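# Place four cartons flat on the low platform

## Task

Get every one of the four cartons resting flat on the low platform, with no carton stacked on another and none sticking out past a platform edge, and each keeping the face that was up at the beginning. They must stay there without any help from the robot, so finish by releasing suction and pulling both tools away.

## Robot and tools

Robot: two arms, left_arm and right_arm, each ending in a suction tool rather than fingers. The names are labels only, not sides of a camera image. left_arm is mounted on the +y side.

Scene frame (used in results): origin on the table surface midway between the arms, +x reaching out over the table, +z up. Positions are in metres, orientations are quaternions in w,x,y,z order, and velocities are in m/s and rad/s. At long reach the printed cup point position may be somewhat off from the real one.

Cup point: the centre of the suction cup rim when nothing touches it. The cup points along the cup point's own +z axis. The rim is 36 mm wide. About 4 cm behind the rim the tool body and camera widen to roughly 9 cm on each side, so leave room around it.

Row layout (shared by execute_actions and move): one flat list of 14 numbers covering both arms, always all 14 even if one arm is idle. The first 7 belong to left_arm: dx, dy, dz, rx, ry, rz, suction. The next 7 are the same for right_arm. Each number lies in [-1, 1]. dx to rz are offsets, not poses: they describe where to send the cup point relative to its measured pose at the start of the action, expressed in the cup point's own axes (not the scene frame). For 1.0, translation is 0.6 m and rotation is 180 degrees. rx, ry, rz form a single rotation vector. Suction is on for any value above 0.01 and off at 0.01 or below, and it stays as last set; to keep a tool's current state, repeat its last suction value, since sending 0 switches it off.

execute_actions(actions): a list of actions run one after another. Each action is a table of up to 15 rows; each row lasts one control step of 1/30 s, and if fewer than 15 rows are given, the last row repeats to fill 15 steps. Every row in an action is measured from the pose at that action's start, not from the prior row. For the first action in a call, the reference is the last pose reported in this scene. An empty list just returns the current state and images. Per step, the commanded pose is clipped to within 70 mm and 16 degrees of the measured pose, so far targets need several actions; after an action the arm stops at most at its last clipped pose. Position wins over orientation if both cannot be reached.

move(target, speed, blocking): target is one 14-number row as above, offsets from the pose in the latest result showing one. Each cup point follows a straight line toward its target and both finish together; duration 0.5 to 10 s, cut off at 10 s. speed is the top path speed in m/s, 0.002 to 0.5 (default 0.25); rotation is capped at twice that in rad/s. Suction values are applied at the start. Paths ignore obstacles and the other arm, and the real cup point may lag, drift or overshoot the speed, especially near full extension. With blocking=false the call returns after 0.5 s while motion continues; use wait(0) to check, and call wait or stop before sending new rows or moves. The result adds a move: line with the ending (done, off_target, moving, held, fault) and any limits (paced = the sent pose was clipped; held = a check blocked steps, after which the arm may speed up sharply), plus each cup point's distance from its target.

wait(seconds): 0 to 10 s; arms hold their last command; returns early if a running move ends. stop(): brakes a running move; needs stopping distance, more when fast; suction unchanged. zoom_image(camera, region): camera is cam_high, cam_low, cam_left_wrist or cam_right_wrist; region is [x0, y0, x1, y1] in pixels of that camera's latest 504x504 image, at most 504 by 504, origin top-left. finished_scene(scene): ends the current scene, given by its number; irreversible, so only call it once the cartons are placed and stable and the tools are clear.

Result lines: left_arm | right_arm state; Hand target lines show where the controller is currently driving each cup point; a pose unreachable line names an arm whose command was altered or blocked by the clearance check. suction_measured stays near 0 without a seal and reaches 0.83 or more on an airtight surface; leaks lower it. part_present turns 1 at 0.50 and back to 0 below 0.45. Joint torques are total drive outputs with per-arm offsets, scale and noise, nonzero even in free air. MOTOR HOT appears from 65 °C; at 80 °C an OVER-TEMPERATURE FAULT brakes that arm until it cools. A torque fault (contact torque hitting a load limit: waist and shoulder 47, upper arm roll, elbow and forearm roll 28.2, wrist pitch and wrist roll 18.8 N m) makes the arm back off that joint, freeze for 10 s, and drop the rest of the call.

Grasping: with suction on, press the whole rim onto a smooth flat face of a carton, away from its edges, holes or seams. Under vacuum the cup shortens, so the carton rides up to about 12 mm nearer the tool; vacuum can even lift a carton without the tool moving. To release, set the carton down on the platform first, then switch suction off; the cup may still touch until the tool is 15 mm away. If the cup seals onto the table, turn suction off to free it.

Avoid: pushing anything off the table (fails the job), dropping or slamming cartons, pressing hard (faster moves and targets deeper past contact hit harder), and arms touching each other. Loose objects may occasionally get nudged by outside pushes, so check placement before ending. Simulation time keeps running while you compose replies, with the last command held.

Each tool is called after "Request:" by a JSON object that holds its "fn" and its "kwargs", one argument or row to a line.

## Session

Request:
{"fn": "execute_actions", "kwargs": {
  "actions": []
}}

Scene clock: 0.00 s.
left_arm: end_effector_position=(+0.4202, +0.4722, +0.2432) suction_measured=0.00 part_present=0 end_effector_quat_wxyz=(+0.000, -0.305, +0.952, +0.001) end_effector_velocity=(+0.000, +0.000, +0.001) end_effector_angular_velocity=(-0.000, -0.001, +0.001) | right_arm: end_effector_position=(+0.4260, -0.3284, +0.2462) suction_measured=0.00 part_present=0 end_effector_quat_wxyz=(+0.004, +0.271, +0.963, +0.001) end_effector_velocity=(+0.000, -0.000, -0.001) end_effector_angular_velocity=(+0.000, +0.002, -0.000)
Joint positions: left_arm=[-0.001 -0.251 -0.001  0.917  0.002  1.168  1.832] | right_arm=[ 0.003 -0.253  0.001  0.923  0.     1.167  2.878]
Joint velocities: left_arm=[ 0.     0.     0.     0.002 -0.     0.    -0.   ] | right_arm=[ 0.     0.002 -0.001  0.001 -0.     0.    -0.   ]
Joint torques (N m, as the arm reports them, + toward a larger angle): no reading
Hand target (left_arm): +0.420, +0.472, +0.243; +0.000, -0.305, +0.952, +0.001
Hand target (right_arm): +0.426, -0.328, +0.246; +0.004, +0.271, +0.963, +0.001

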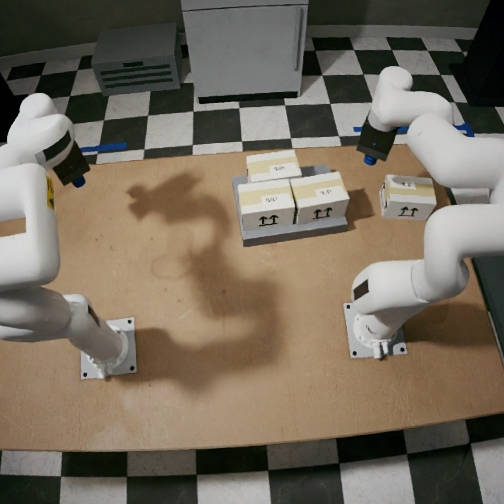

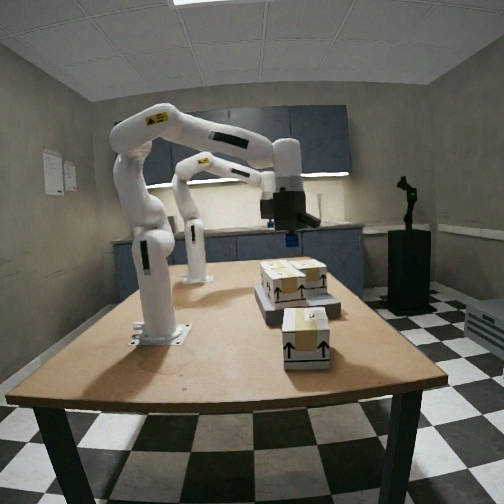

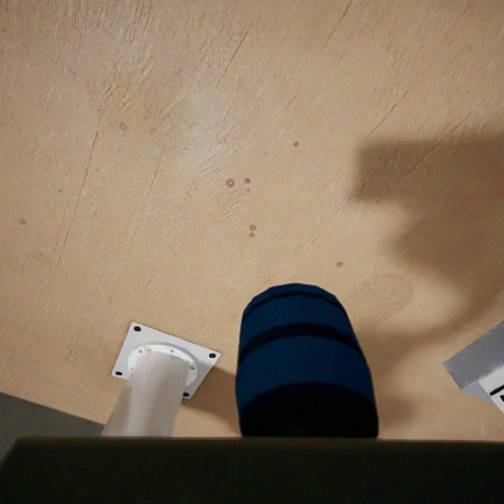

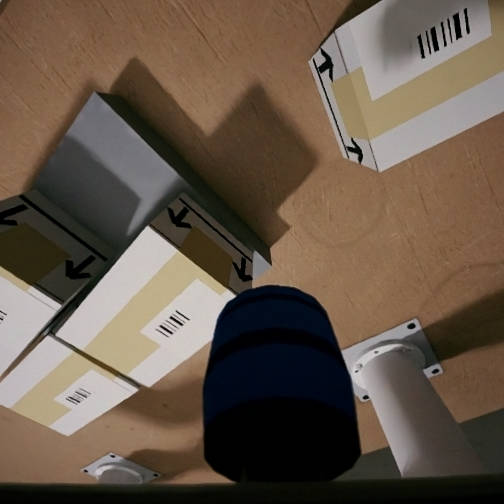

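Request:
{"fn": "move", "kwargs": {
  "target": [0,0,0,0,0,0,0,0,0,0,0,0,-0.175,0],
  "speed": 0.4
}}

Request:
{"fn": "move", "kwargs": {
  "target": [0,0,0,0,0,0,0,-0.1,0.42,0.07,0,0,0,0]
}}

Scene clock: 5.07 s.
left_arm: end_effector_position=(+0.4202, +0.4722, +0.2432) suction_measured=0.00 part_present=0 end_effector_quat_wxyz=(+0.000, -0.305, +0.952, +0.001) end_effector_velocity=(-0.001, +0.000, -0.001) end_effector_angular_velocity=(-0.000, +0.002, +0.000) | right_arm: end_effector_position=(+0.4260, -0.3284, +0.2462) suction_measured=0.00 part_present=0 end_effector_quat_wxyz=(+0.005, -0.000, +1.000, -0.000) end_effector_velocity=(+0.000, +0.000, +0.000) end_effector_angular_velocity=(+0.002, -0.000, +0.007)
Joint positions: left_arm=[-0.001 -0.251 -0.001  0.917  0.002  1.168  1.832] | right_arm=[ 0.063 -0.253 -0.054  0.923 -0.014  1.167  2.341]
Joint velocities: left_arm=[ 0.    -0.     0.    -0.003  0.    -0.     0.   ] | right_arm=[ 0.002  0.    -0.003  0.001  0.002  0.001 -0.009]
Joint torques (N m, as the arm reports them, + toward a larger angle): left_arm=[  0.28 -14.43   0.23  14.02  -0.92  -2.05  -0.32] | right_arm=[ -0.91 -16.48   0.36  16.82   0.25  -0.91   0.14]
Hand target (left_arm): +0.420, +0.472, +0.243; +0.000, -0.305, +0.952, +0.001
Hand target (right_arm): +0.426, -0.328, +0.246; +0.005, -0.001, +1.000, +0.000
Off the commanded pose (left_arm): 0.000 m, 0 deg.
Off the commanded pose (right_arm): 0.000 m, 0 deg.
move: done

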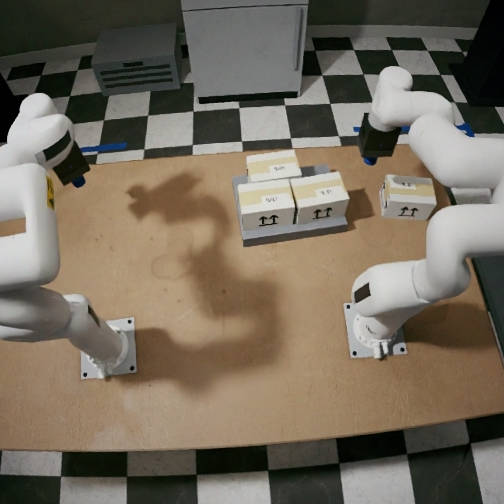

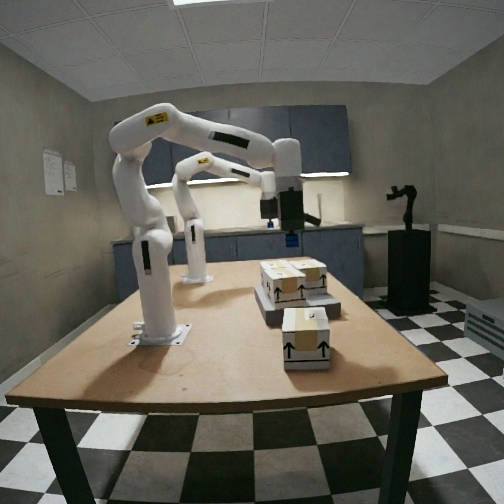

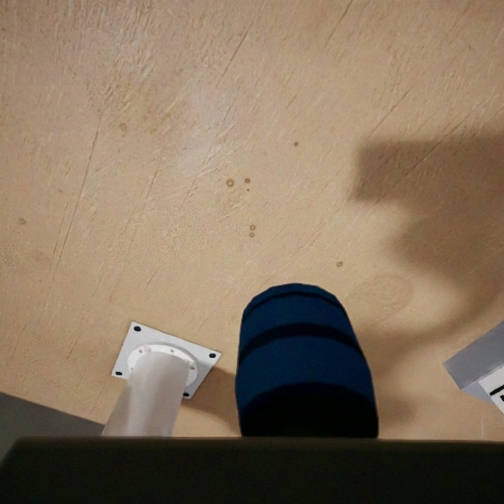

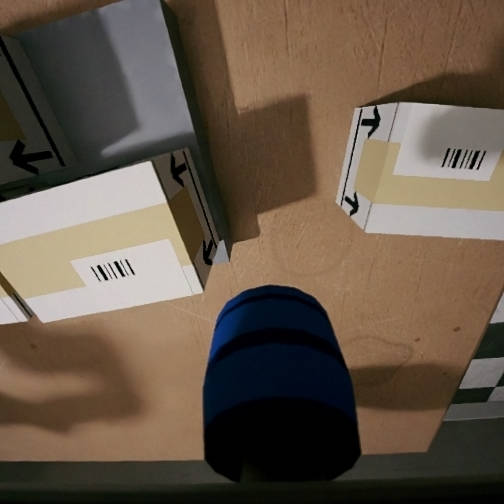

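Scene clock: 6.70 s.
left_arm: end_effector_position=(+0.4202, +0.4722, +0.2432) suction_measured=0.00 part_present=0 end_effector_quat_wxyz=(+0.000, -0.305, +0.952, +0.001) end_effector_velocity=(-0.000, +0.000, +0.000) end_effector_angular_velocity=(+0.000, -0.001, +0.000) | right_arm: end_effector_position=(+0.4864, -0.0761, +0.2048) suction_measured=0.00 part_present=0 end_effector_quat_wxyz=(+0.004, +0.000, +1.000, +0.002) end_effector_velocity=(-0.002, +0.005, -0.002) end_effector_angular_velocity=(-0.003, +0.006, +0.008)
Joint positions: left_arm=[-0.001 -0.251 -0.001  0.917  0.002  1.168  1.832] | right_arm=[ 0.305  0.177  0.223  1.278 -0.044  1.096  2.87 ]
Joint velocities: left_arm=[ 0.    -0.001  0.    -0.001  0.    -0.001  0.   ] | right_arm=[ 0.005  0.009  0.005  0.007 -0.003  0.005  0.003]
Joint torques (N m, as the arm reports them, + toward a larger angle): left_arm=[  0.37 -14.67   0.12  14.04  -0.75  -2.08  -0.32] | right_arm=[ -1.21 -27.85   0.74  16.67   0.12  -0.87   0.2 ]
Hand target (left_arm): +0.420, +0.472, +0.243; +0.000, -0.305, +0.952, +0.001
Hand target (right_arm): +0.486, -0.076, +0.205; +0.004, -0.000, +1.000, +0.002
Off the commanded pose (left_arm): 0.000 m, 0 deg.
Off the commanded pose (right_arm): 0.000 m, 0 deg.
move: done

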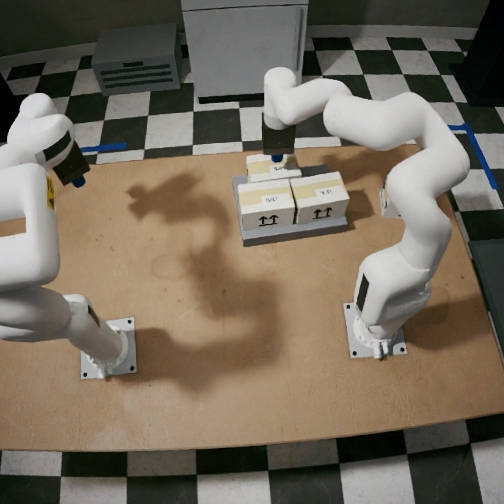

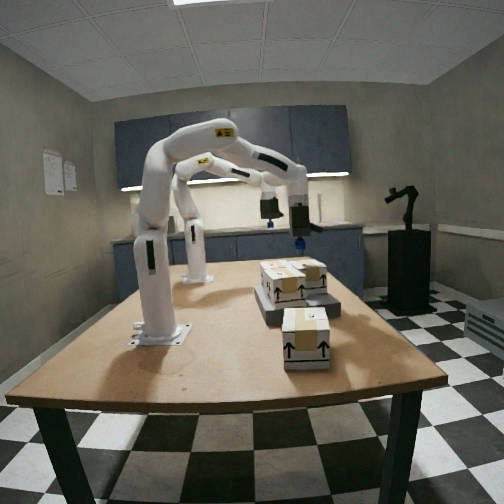

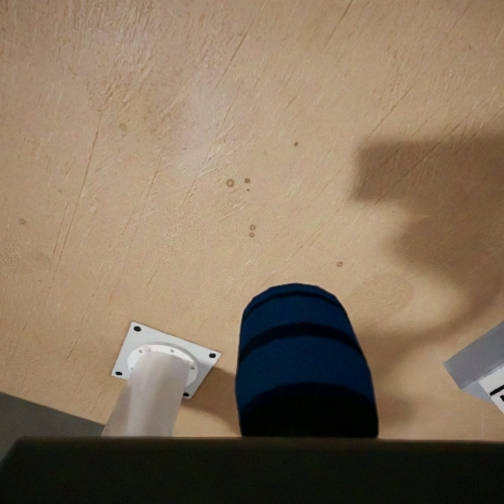

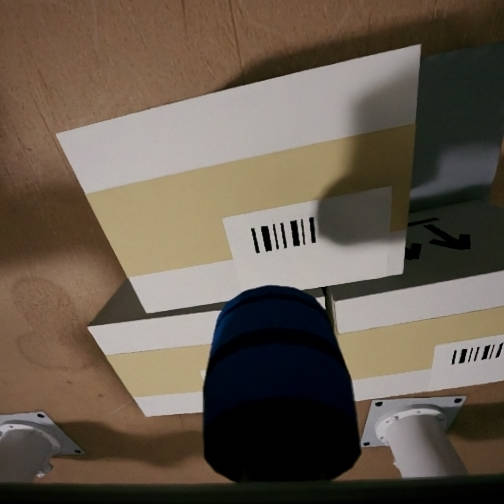

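Request:
{"fn": "move", "kwargs": {
  "target": [0,0,0,0,0,0,0,-0.03,0.015,0.06,0,0,0,0],
  "speed": 0.1
}}

Request:
{"fn": "move", "kwargs": {
  "target": [0,0,0,0,0,0,0,0,0,0.037,0,0,0,1],
  "speed": 0.03
}}

Scene clock: 12.70 s.
left_arm: end_effector_position=(+0.4202, +0.4722, +0.2432) suction_measured=0.00 part_present=0 end_effector_quat_wxyz=(+0.000, -0.305, +0.952, +0.001) end_effector_velocity=(-0.001, +0.001, -0.001) end_effector_angular_velocity=(-0.000, +0.002, +0.002) | right_arm: end_effector_position=(+0.5047, -0.0670, +0.1692) suction_measured=0.00 part_present=0 end_effector_quat_wxyz=(+0.005, +0.000, +1.000, +0.002) end_effector_velocity=(+0.002, -0.001, -0.002) end_effector_angular_velocity=(-0.000, +0.001, -0.003)
Joint positions: left_arm=[-0.001 -0.251 -0.001  0.917  0.002  1.168  1.832] | right_arm=[ 0.314  0.278  0.219  1.306 -0.07   1.025  2.886]
Joint velocities: left_arm=[ 0.     0.001  0.001 -0.002  0.     0.    -0.   ] | right_arm=[-0.     0.006 -0.002  0.003 -0.001 -0.001  0.001]
Joint torques (N m, as the arm reports them, + toward a larger angle): left_arm=[  0.26 -14.61   0.06  13.96  -0.89  -1.98  -0.17] | right_arm=[ -1.04 -30.19   0.96  16.39   0.21  -0.95   0.28]
Hand target (left_arm): +0.420, +0.472, +0.243; +0.000, -0.305, +0.952, +0.001
Hand target (right_arm): +0.505, -0.067, +0.169; +0.004, +0.000, +1.000, +0.002
Off the commanded pose (left_arm): 0.000 m, 0 deg.
Off the commanded pose (right_arm): 0.000 m, 0 deg.
move: done

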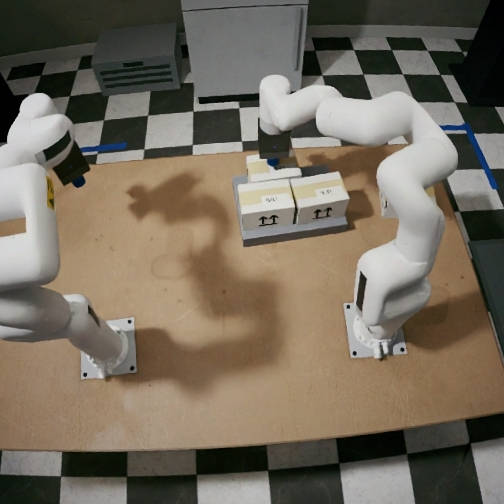

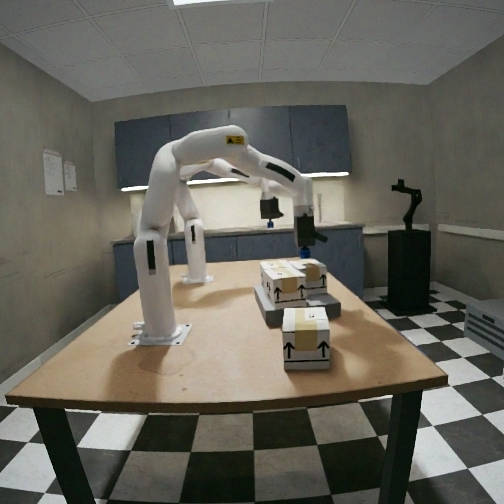

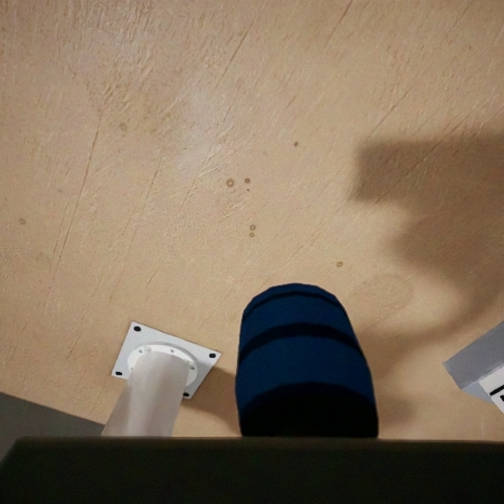

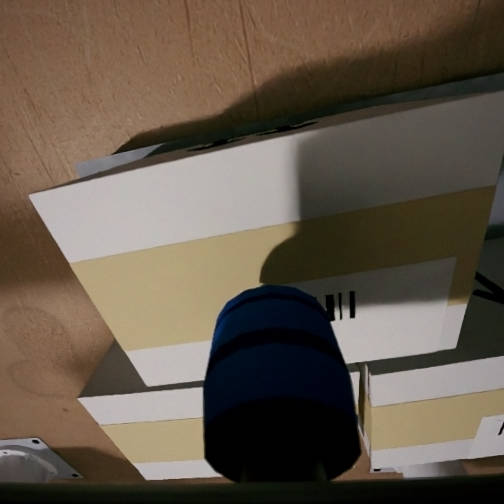

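Scene clock: 13.77 s.
left_arm: end_effector_position=(+0.4202, +0.4722, +0.2432) suction_measured=0.00 part_present=0 end_effector_quat_wxyz=(+0.000, -0.305, +0.952, +0.001) end_effector_velocity=(+0.001, +0.000, +0.001) end_effector_angular_velocity=(+0.001, -0.004, +0.002) | right_arm: end_effector_position=(+0.5045, -0.0672, +0.1464) suction_measured=0.83 part_present=1 end_effector_quat_wxyz=(+0.004, +0.000, +1.000, +0.002) end_effector_velocity=(+0.010, -0.003, +0.011) end_effector_angular_velocity=(+0.010, -0.025, -0.016)
Joint positions: left_arm=[-0.001 -0.251 -0.001  0.917  0.002  1.168  1.832] | right_arm=[ 0.316  0.305  0.216  1.274 -0.078  0.969  2.891]
Joint velocities: left_arm=[ 0.    -0.001  0.     0.002  0.    -0.002 -0.001] | right_arm=[-0.005 -0.008 -0.008  0.015  0.001 -0.004  0.001]
Joint torques (N m, as the arm reports them, + toward a larger angle): left_arm=[  0.27 -14.56   0.3   14.    -0.86  -2.08  -0.4 ] | right_arm=[ -0.56 -33.13   1.29  17.4    0.21  -1.06   0.29]
Hand target (left_arm): +0.420, +0.472, +0.243; +0.000, -0.305, +0.952, +0.001
Hand target (right_arm): +0.505, -0.067, +0.147; +0.005, +0.000, +1.000, +0.002
Off the commanded pose (left_arm): 0.000 m, 0 deg.
Off the commanded pose (right_arm): 0.001 m, 0 deg.
move: done

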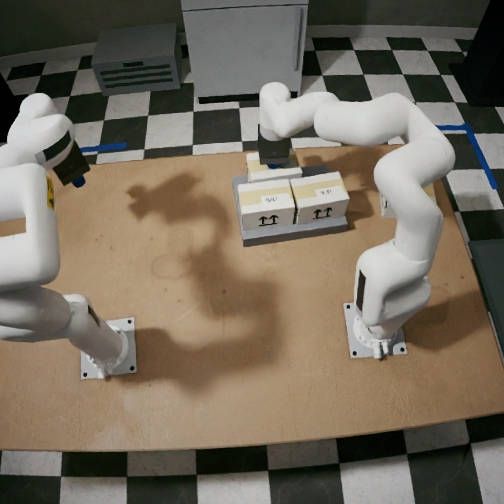

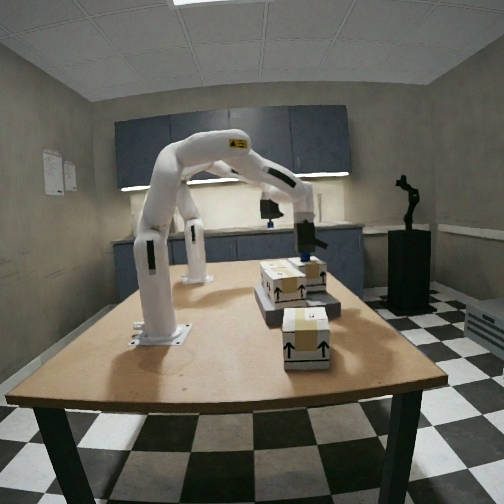

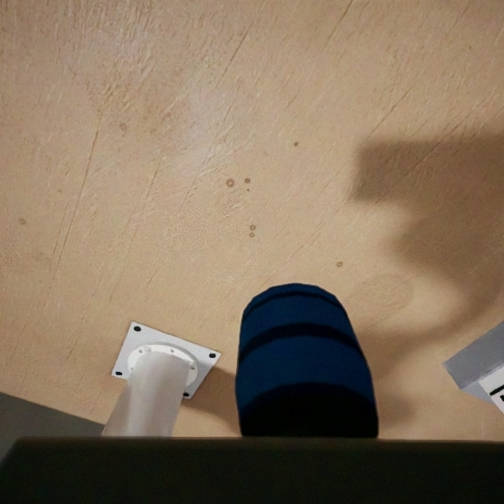

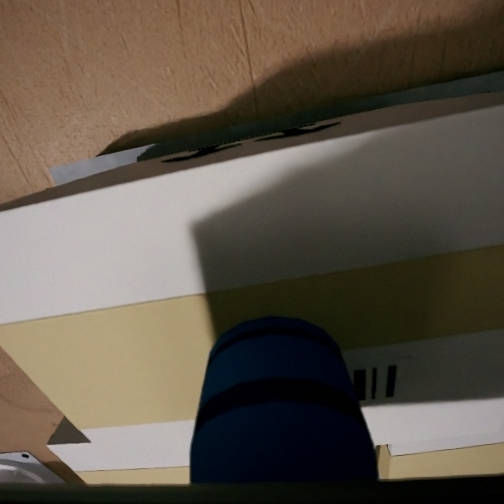

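Request:
{"fn": "move", "kwargs": {
  "target": [0,0,0,0,0,0,0,0.01,0.065,0,0,0,0,1],
  "speed": 0.06
}}

Request:
{"fn": "move", "kwargs": {
  "target": [0,0,0,0,0,0,0,0,0,0.012,0,0,0,1],
  "speed": 0.03
}}

Request:
{"fn": "zoom_image", "kwargs": {
  "camera": "cam_high",
  "region": [200,130,400,270]
}}

Scene clock: 20.90 s.
left_arm: end_effector_position=(+0.4202, +0.4722, +0.2432) suction_measured=0.00 part_present=0 end_effector_quat_wxyz=(+0.000, -0.305, +0.952, +0.001) end_effector_velocity=(+0.000, +0.000, -0.000) end_effector_angular_velocity=(+0.000, -0.001, +0.000) | right_arm: end_effector_position=(+0.4987, -0.0285, +0.1465) suction_measured=1.00 part_present=1 end_effector_quat_wxyz=(+0.004, +0.001, +1.000, +0.002) end_effector_velocity=(+0.001, -0.000, +0.000) end_effector_angular_velocity=(-0.001, -0.001, -0.005)
Joint positions: left_arm=[-0.001 -0.251 -0.001  0.917  0.002  1.168  1.832] | right_arm=[ 0.371  0.351  0.234  1.338 -0.096  0.99   2.97 ]
Joint velocities: left_arm=[ 0.001  0.001 -0.    -0.     0.    -0.001  0.   ] | right_arm=[ 0.001  0.003 -0.002  0.005 -0.002  0.002  0.005]
Joint torques (N m, as the arm reports them, + toward a larger angle): left_arm=[  0.62 -14.49   0.    14.13  -0.93  -2.27  -0.31] | right_arm=[ -0.92 -35.03   1.5   18.43   0.14  -1.17   0.31]
Hand target (left_arm): +0.420, +0.472, +0.243; +0.000, -0.305, +0.952, +0.001
Hand target (right_arm): +0.498, -0.028, +0.146; +0.004, +0.000, +1.000, +0.002
Off the commanded pose (left_arm): 0.000 m, 0 deg.
Off the commanded pose (right_arm): 0.000 m, 0 deg.
move: done

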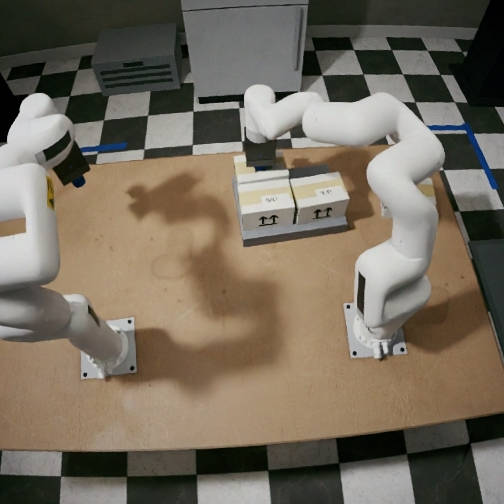

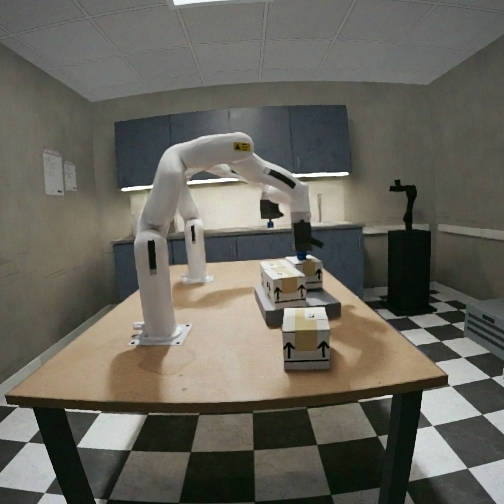

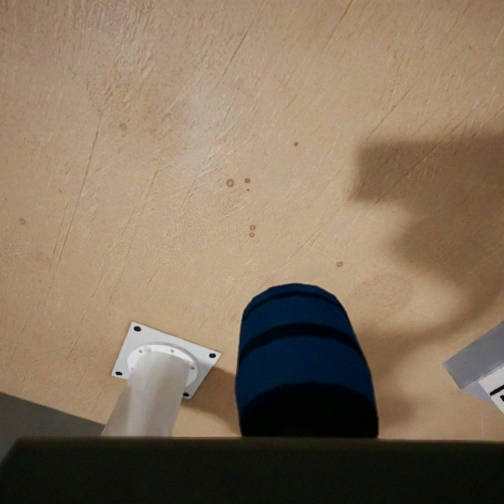

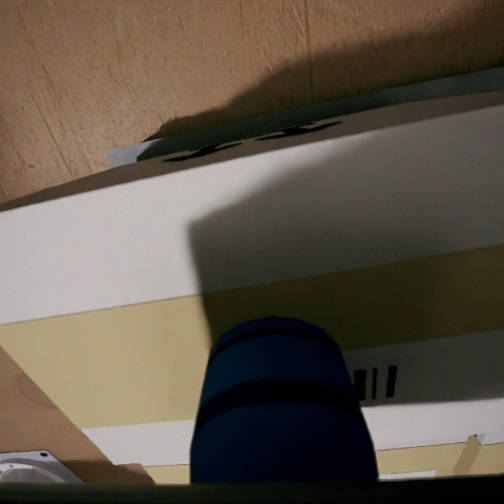

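Scene clock: 21.63 s.
left_arm: end_effector_position=(+0.4202, +0.4722, +0.2432) suction_measured=0.00 part_present=0 end_effector_quat_wxyz=(+0.000, -0.305, +0.952, +0.001) end_effector_velocity=(-0.000, +0.001, -0.000) end_effector_angular_velocity=(-0.000, +0.001, +0.003) | right_arm: end_effector_position=(+0.4987, -0.0285, +0.1393) suction_measured=1.00 part_present=1 end_effector_quat_wxyz=(+0.004, +0.001, +1.000, +0.002) end_effector_velocity=(+0.001, +0.001, +0.000) end_effector_angular_velocity=(+0.002, -0.005, +0.001)
Joint positions: left_arm=[-0.001 -0.251 -0.001  0.917  0.002  1.168  1.832] | right_arm=[ 0.371  0.36   0.233  1.329 -0.099  0.972  2.971]
Joint velocities: left_arm=[ 0.001  0.001  0.001  0.     0.     0.    -0.001] | right_arm=[ 0.    -0.    -0.001 -0.    -0.001 -0.005 -0.001]
Joint torques (N m, as the arm reports them, + toward a larger angle): left_arm=[  0.31 -14.36   0.06  14.17  -1.3   -2.26  -0.35] | right_arm=[ -0.99 -35.31   1.47  18.28   0.25  -1.12   0.21]
Hand target (left_arm): +0.420, +0.472, +0.243; +0.000, -0.305, +0.952, +0.001
Hand target (right_arm): +0.499, -0.029, +0.139; +0.004, +0.001, +1.000, +0.002
Off the commanded pose (left_arm): 0.000 m, 0 deg.
Off the commanded pose (right_arm): 0.000 m, 0 deg.
move: done

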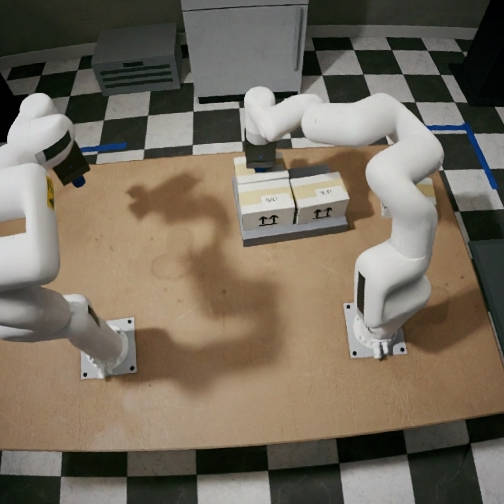

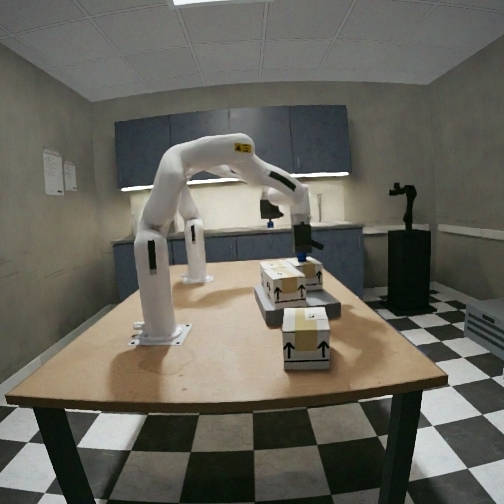

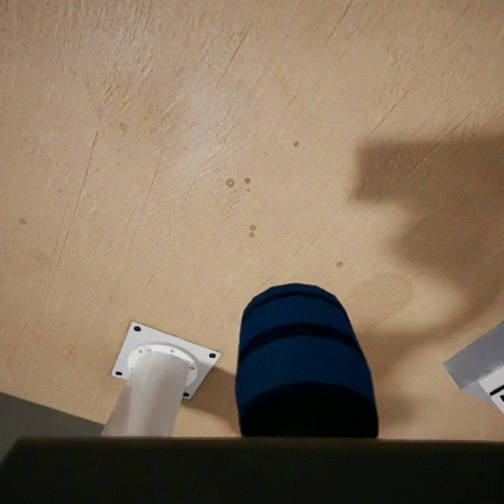

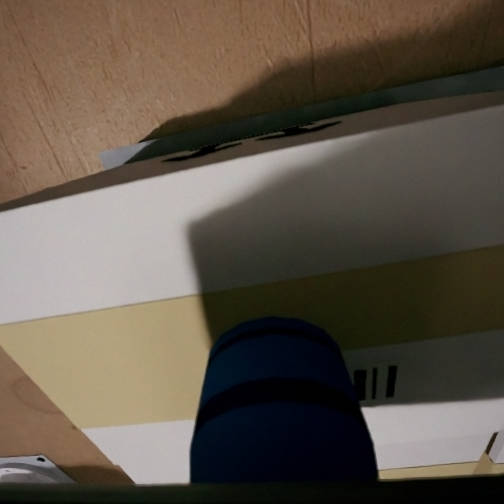

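Region (200, 130, 400, 270) of cam_high's 504x504 image, scaled by 2.520, with more detail than that image has; it fills the top 353 rows of this view, and the rest is white.

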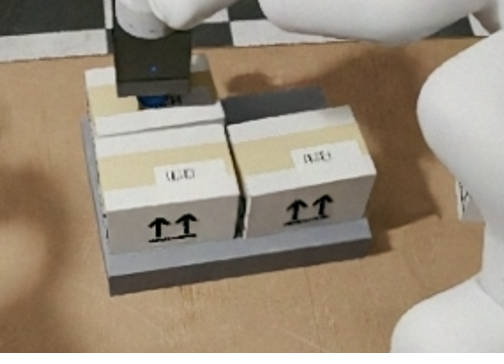

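Request:
{"fn": "execute_actions", "kwargs": {
  "actions": [
    [[0,0,0,0,0,0,0,0,0,0.004,0,0,0,1]],
    [[0,0,0,0,0,0,0,0,0,0,0,0,0,0]]
  ]
}}

Request:
{"fn": "move", "kwargs": {
  "target": [0,0,0,0,0,0,0,0,0,-0.103,0,0,0,0],
  "speed": 0.12
}}

Request:
{"fn": "move", "kwargs": {
  "target": [0,0,0,0,0,0,0,0.1,-0.75,0,0,0,0.075,0],
  "speed": 0.3
}}

Request:
{"fn": "move", "kwargs": {
  "target": [0,0,0,0,0,0,0,0,0,0.083,0,0,0,0],
  "speed": 0.12
}}

Scene clock: 30.63 s.
left_arm: end_effector_position=(+0.4202, +0.4722, +0.2432) suction_measured=0.00 part_present=0 end_effector_quat_wxyz=(+0.000, -0.305, +0.952, +0.001) end_effector_velocity=(+0.000, -0.000, +0.000) end_effector_angular_velocity=(+0.000, -0.000, -0.001) | right_arm: end_effector_position=(+0.4996, -0.0279, +0.1384) suction_measured=0.00 part_present=0 end_effector_quat_wxyz=(+0.005, +0.001, +1.000, +0.003) end_effector_velocity=(-0.002, -0.002, -0.004) end_effector_angular_velocity=(-0.004, +0.007, +0.000)
Joint positions: left_arm=[-0.001 -0.251 -0.001  0.917  0.002  1.168  1.832] | right_arm=[ 0.372  0.362  0.233  1.328 -0.1    0.965  2.972]
Joint velocities: left_arm=[-0.001  0.    -0.     0.001  0.    -0.    -0.   ] | right_arm=[-0.     0.004 -0.001 -0.005  0.     0.    -0.001]
Joint torques (N m, as the arm reports them, + toward a larger angle): left_arm=[  0.52 -14.66   0.28  14.08  -1.09  -2.18  -0.39] | right_arm=[ -1.27 -24.12   0.76  10.9    0.23  -0.25   0.25]
Hand target (left_arm): +0.420, +0.472, +0.243; +0.000, -0.305, +0.952, +0.001
Hand target (right_arm): +0.499, -0.029, +0.137; +0.004, +0.001, +1.000, +0.002
Off the commanded pose (left_arm): 0.000 m, 0 deg.
Off the commanded pose (right_arm): 0.002 m, 0 deg.

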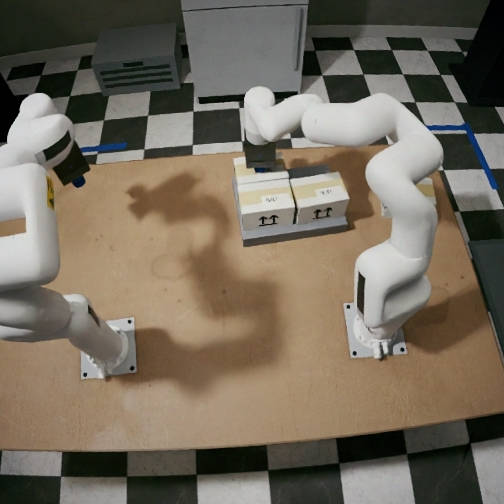

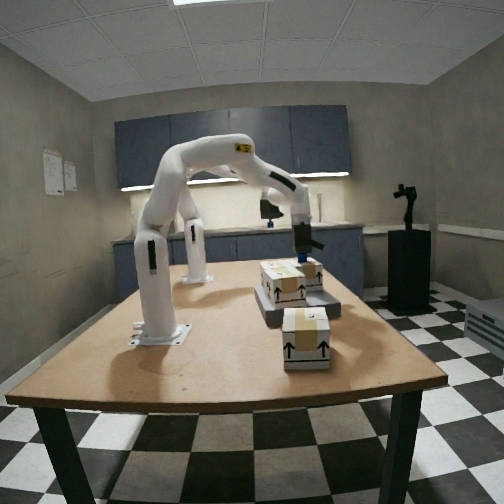

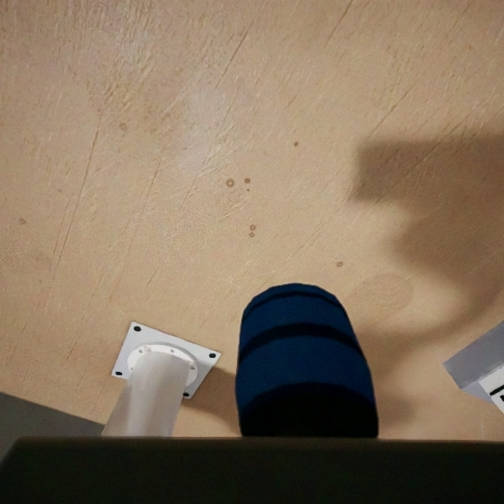

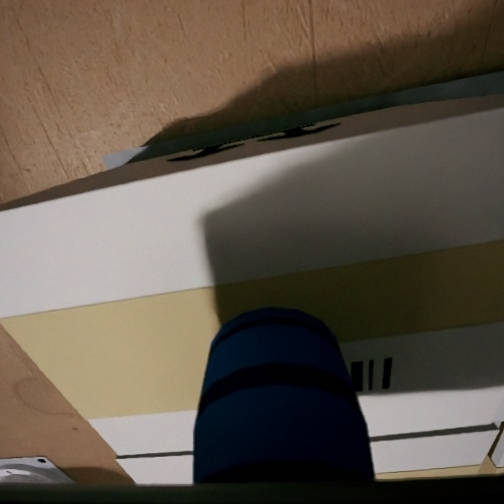

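Scene clock: 31.57 s.
left_arm: end_effector_position=(+0.4202, +0.4722, +0.2432) suction_measured=0.00 part_present=0 end_effector_quat_wxyz=(+0.000, -0.305, +0.952, +0.001) end_effector_velocity=(-0.000, -0.001, -0.001) end_effector_angular_velocity=(+0.000, +0.002, -0.002) | right_arm: end_effector_position=(+0.4989, -0.0283, +0.1995) suction_measured=0.00 part_present=0 end_effector_quat_wxyz=(+0.005, +0.000, +1.000, +0.003) end_effector_velocity=(+0.001, +0.000, +0.004) end_effector_angular_velocity=(+0.001, -0.002, +0.000)
Joint positions: left_arm=[-0.001 -0.251 -0.001  0.917  0.002  1.168  1.832] | right_arm=[ 0.368  0.297  0.241  1.42  -0.078  1.121  2.958]
Joint velocities: left_arm=[-0.001  0.001 -0.001 -0.001  0.     0.001  0.   ] | right_arm=[ 0.001 -0.001 -0.001  0.009  0.001  0.008 -0.001]
Joint torques (N m, as the arm reports them, + toward a larger angle): left_arm=[  0.26 -14.82   0.05  13.92  -0.73  -2.22  -0.32] | right_arm=[ -0.98 -31.     1.04  16.71   0.22  -0.84   0.26]
Hand target (left_arm): +0.420, +0.472, +0.243; +0.000, -0.305, +0.952, +0.001
Hand target (right_arm): +0.499, -0.028, +0.200; +0.005, +0.000, +1.000, +0.003
Off the commanded pose (left_arm): 0.000 m, 0 deg.
Off the commanded pose (right_arm): 0.001 m, 0 deg.
move: done

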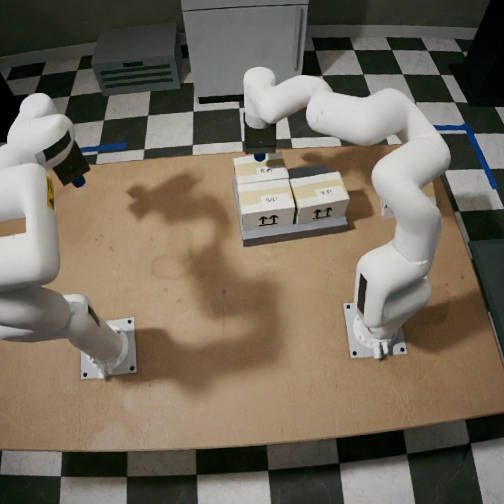

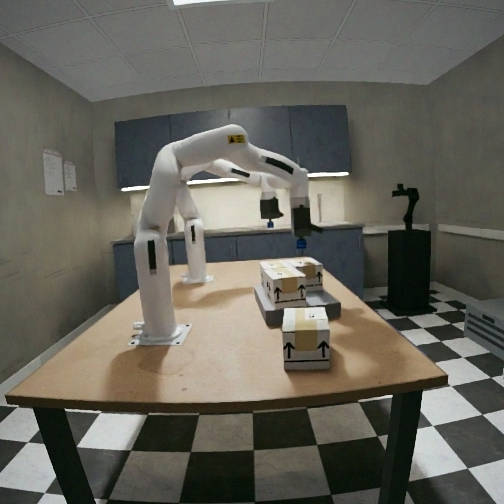

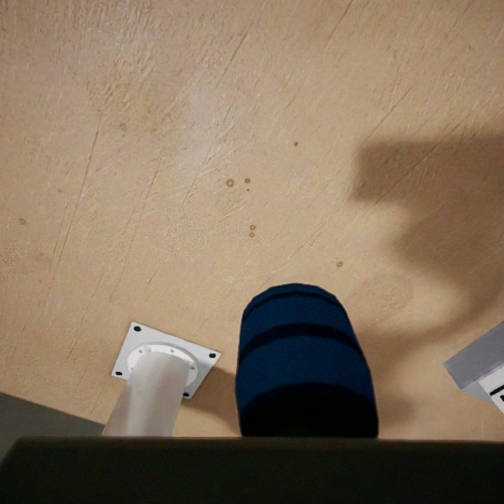

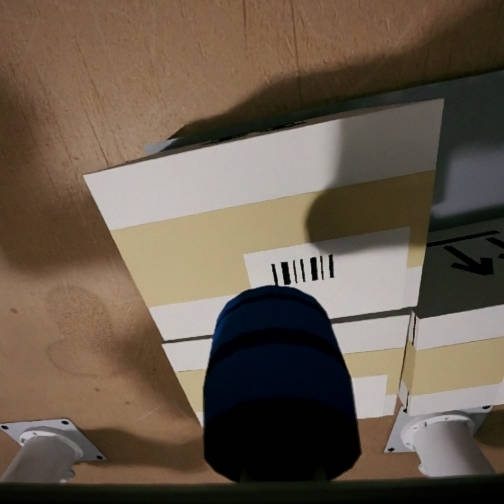

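Scene clock: 33.67 s.
left_arm: end_effector_position=(+0.4202, +0.4722, +0.2432) suction_measured=0.00 part_present=0 end_effector_quat_wxyz=(+0.000, -0.305, +0.952, +0.001) end_effector_velocity=(+0.000, -0.000, -0.000) end_effector_angular_velocity=(+0.000, -0.000, -0.001) | right_arm: end_effector_position=(+0.4380, -0.4792, +0.1986) suction_measured=0.00 part_present=0 end_effector_quat_wxyz=(+0.005, +0.117, +0.993, -0.000) end_effector_velocity=(-0.001, -0.004, -0.000) end_effector_angular_velocity=(+0.001, +0.001, -0.005)
Joint positions: left_arm=[-0.001 -0.251 -0.001  0.917  0.002  1.168  1.832] | right_arm=[-0.119 -0.075 -0.218  0.965 -0.016  1.027  2.231]
Joint velocities: left_arm=[-0.     0.    -0.001 -0.001 -0.    -0.001 -0.   ] | right_arm=[-0.004  0.002 -0.006  0.003  0.001  0.002 -0.006]
Joint torques (N m, as the arm reports them, + toward a larger angle): left_arm=[  0.32 -14.43  -0.09  14.14  -0.84  -2.11  -0.41] | right_arm=[ -0.99 -20.32   0.63  16.57   0.26  -0.94   0.28]
Hand target (left_arm): +0.420, +0.472, +0.243; +0.000, -0.305, +0.952, +0.001
Hand target (right_arm): +0.438, -0.480, +0.199; +0.005, +0.118, +0.993, -0.000
Off the commanded pose (left_arm): 0.000 m, 0 deg.
Off the commanded pose (right_arm): 0.002 m, 0 deg.
move: done

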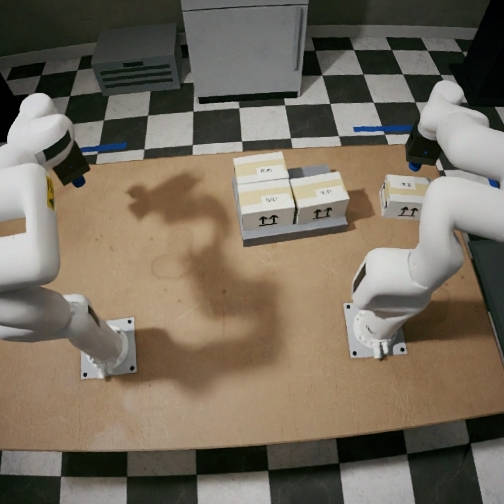

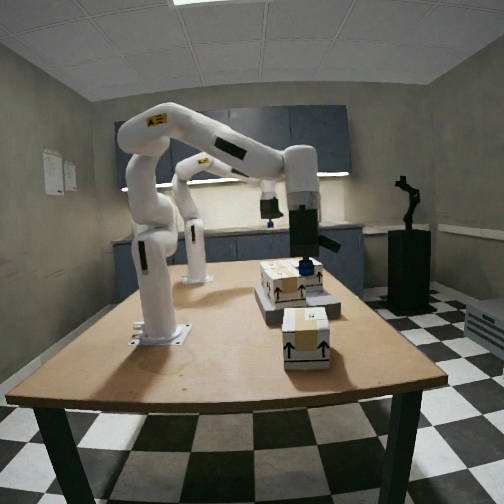

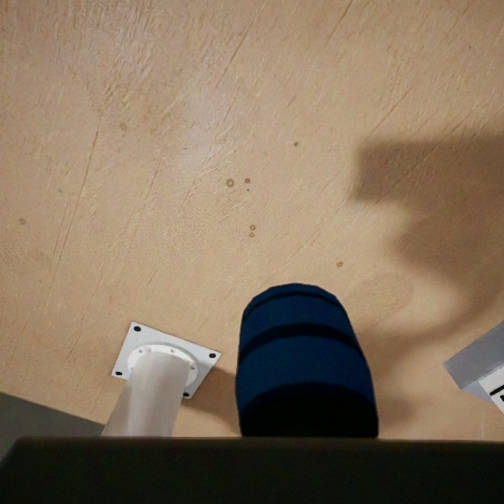

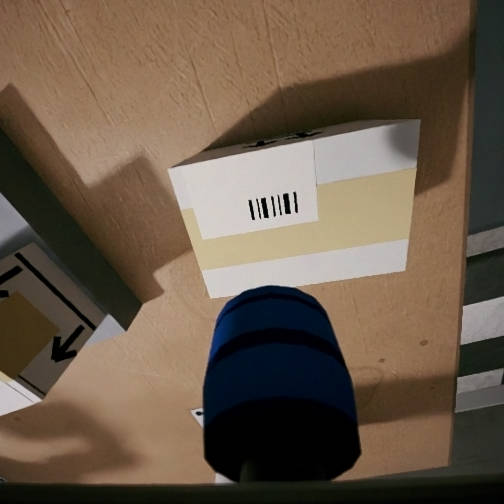

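Scene clock: 34.57 s.
left_arm: end_effector_position=(+0.4202, +0.4722, +0.2432) suction_measured=0.00 part_present=0 end_effector_quat_wxyz=(+0.000, -0.305, +0.952, +0.001) end_effector_velocity=(-0.000, -0.000, -0.000) end_effector_angular_velocity=(+0.000, +0.000, -0.001) | right_arm: end_effector_position=(+0.4386, -0.4793, +0.1491) suction_measured=0.00 part_present=0 end_effector_quat_wxyz=(+0.006, +0.117, +0.993, -0.000) end_effector_velocity=(-0.001, +0.001, -0.003) end_effector_angular_velocity=(+0.002, +0.005, +0.001)
Joint positions: left_arm=[-0.001 -0.251 -0.001  0.917  0.002  1.168  1.832] | right_arm=[-0.12  -0.008 -0.221  0.886  0.001  0.882  2.218]
Joint velocities: left_arm=[ 0.    -0.    -0.001 -0.001 -0.    -0.    -0.   ] | right_arm=[-0.     0.005  0.001 -0.004  0.001 -0.004 -0.002]
Joint torques (N m, as the arm reports them, + toward a larger angle): left_arm=[  0.09 -14.72   0.22  13.96  -0.98  -2.16  -0.25] | right_arm=[ -1.   -21.4    0.17  15.74   0.13  -1.04   0.33]
Hand target (left_arm): +0.420, +0.472, +0.243; +0.000, -0.305, +0.952, +0.001
Hand target (right_arm): +0.438, -0.479, +0.149; +0.005, +0.117, +0.993, -0.000
Off the commanded pose (left_arm): 0.000 m, 0 deg.
Off the commanded pose (right_arm): 0.000 m, 0 deg.
move: done

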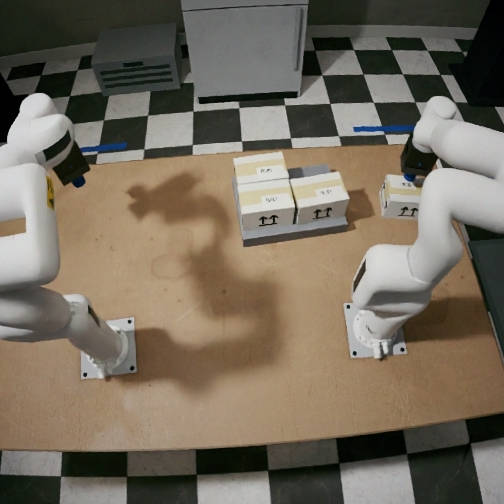

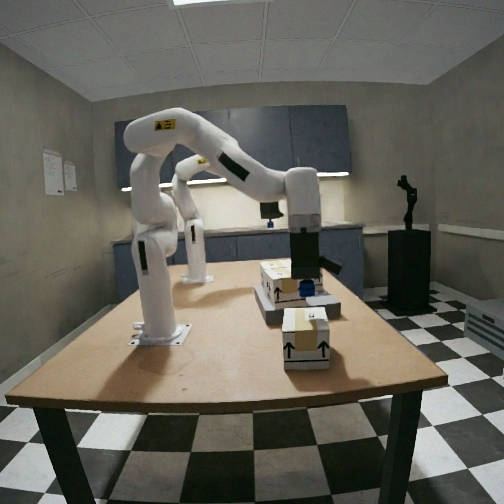

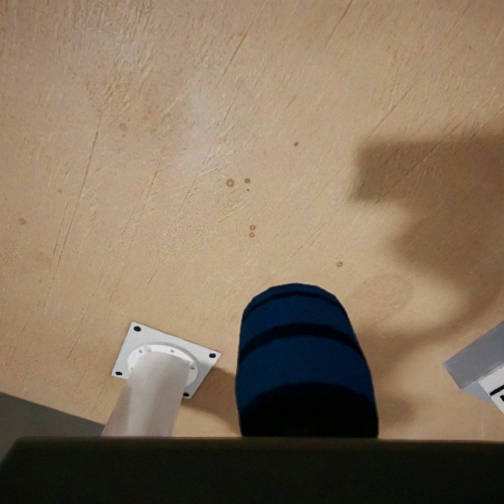

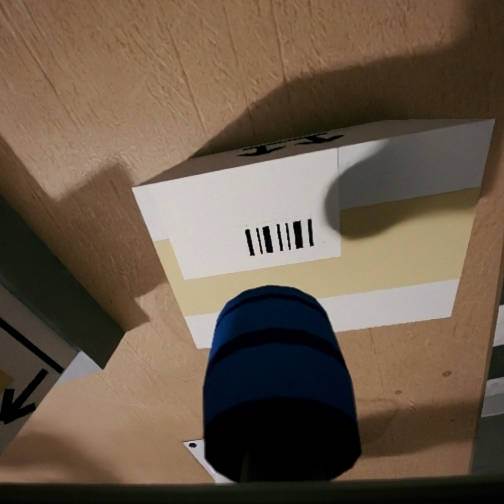

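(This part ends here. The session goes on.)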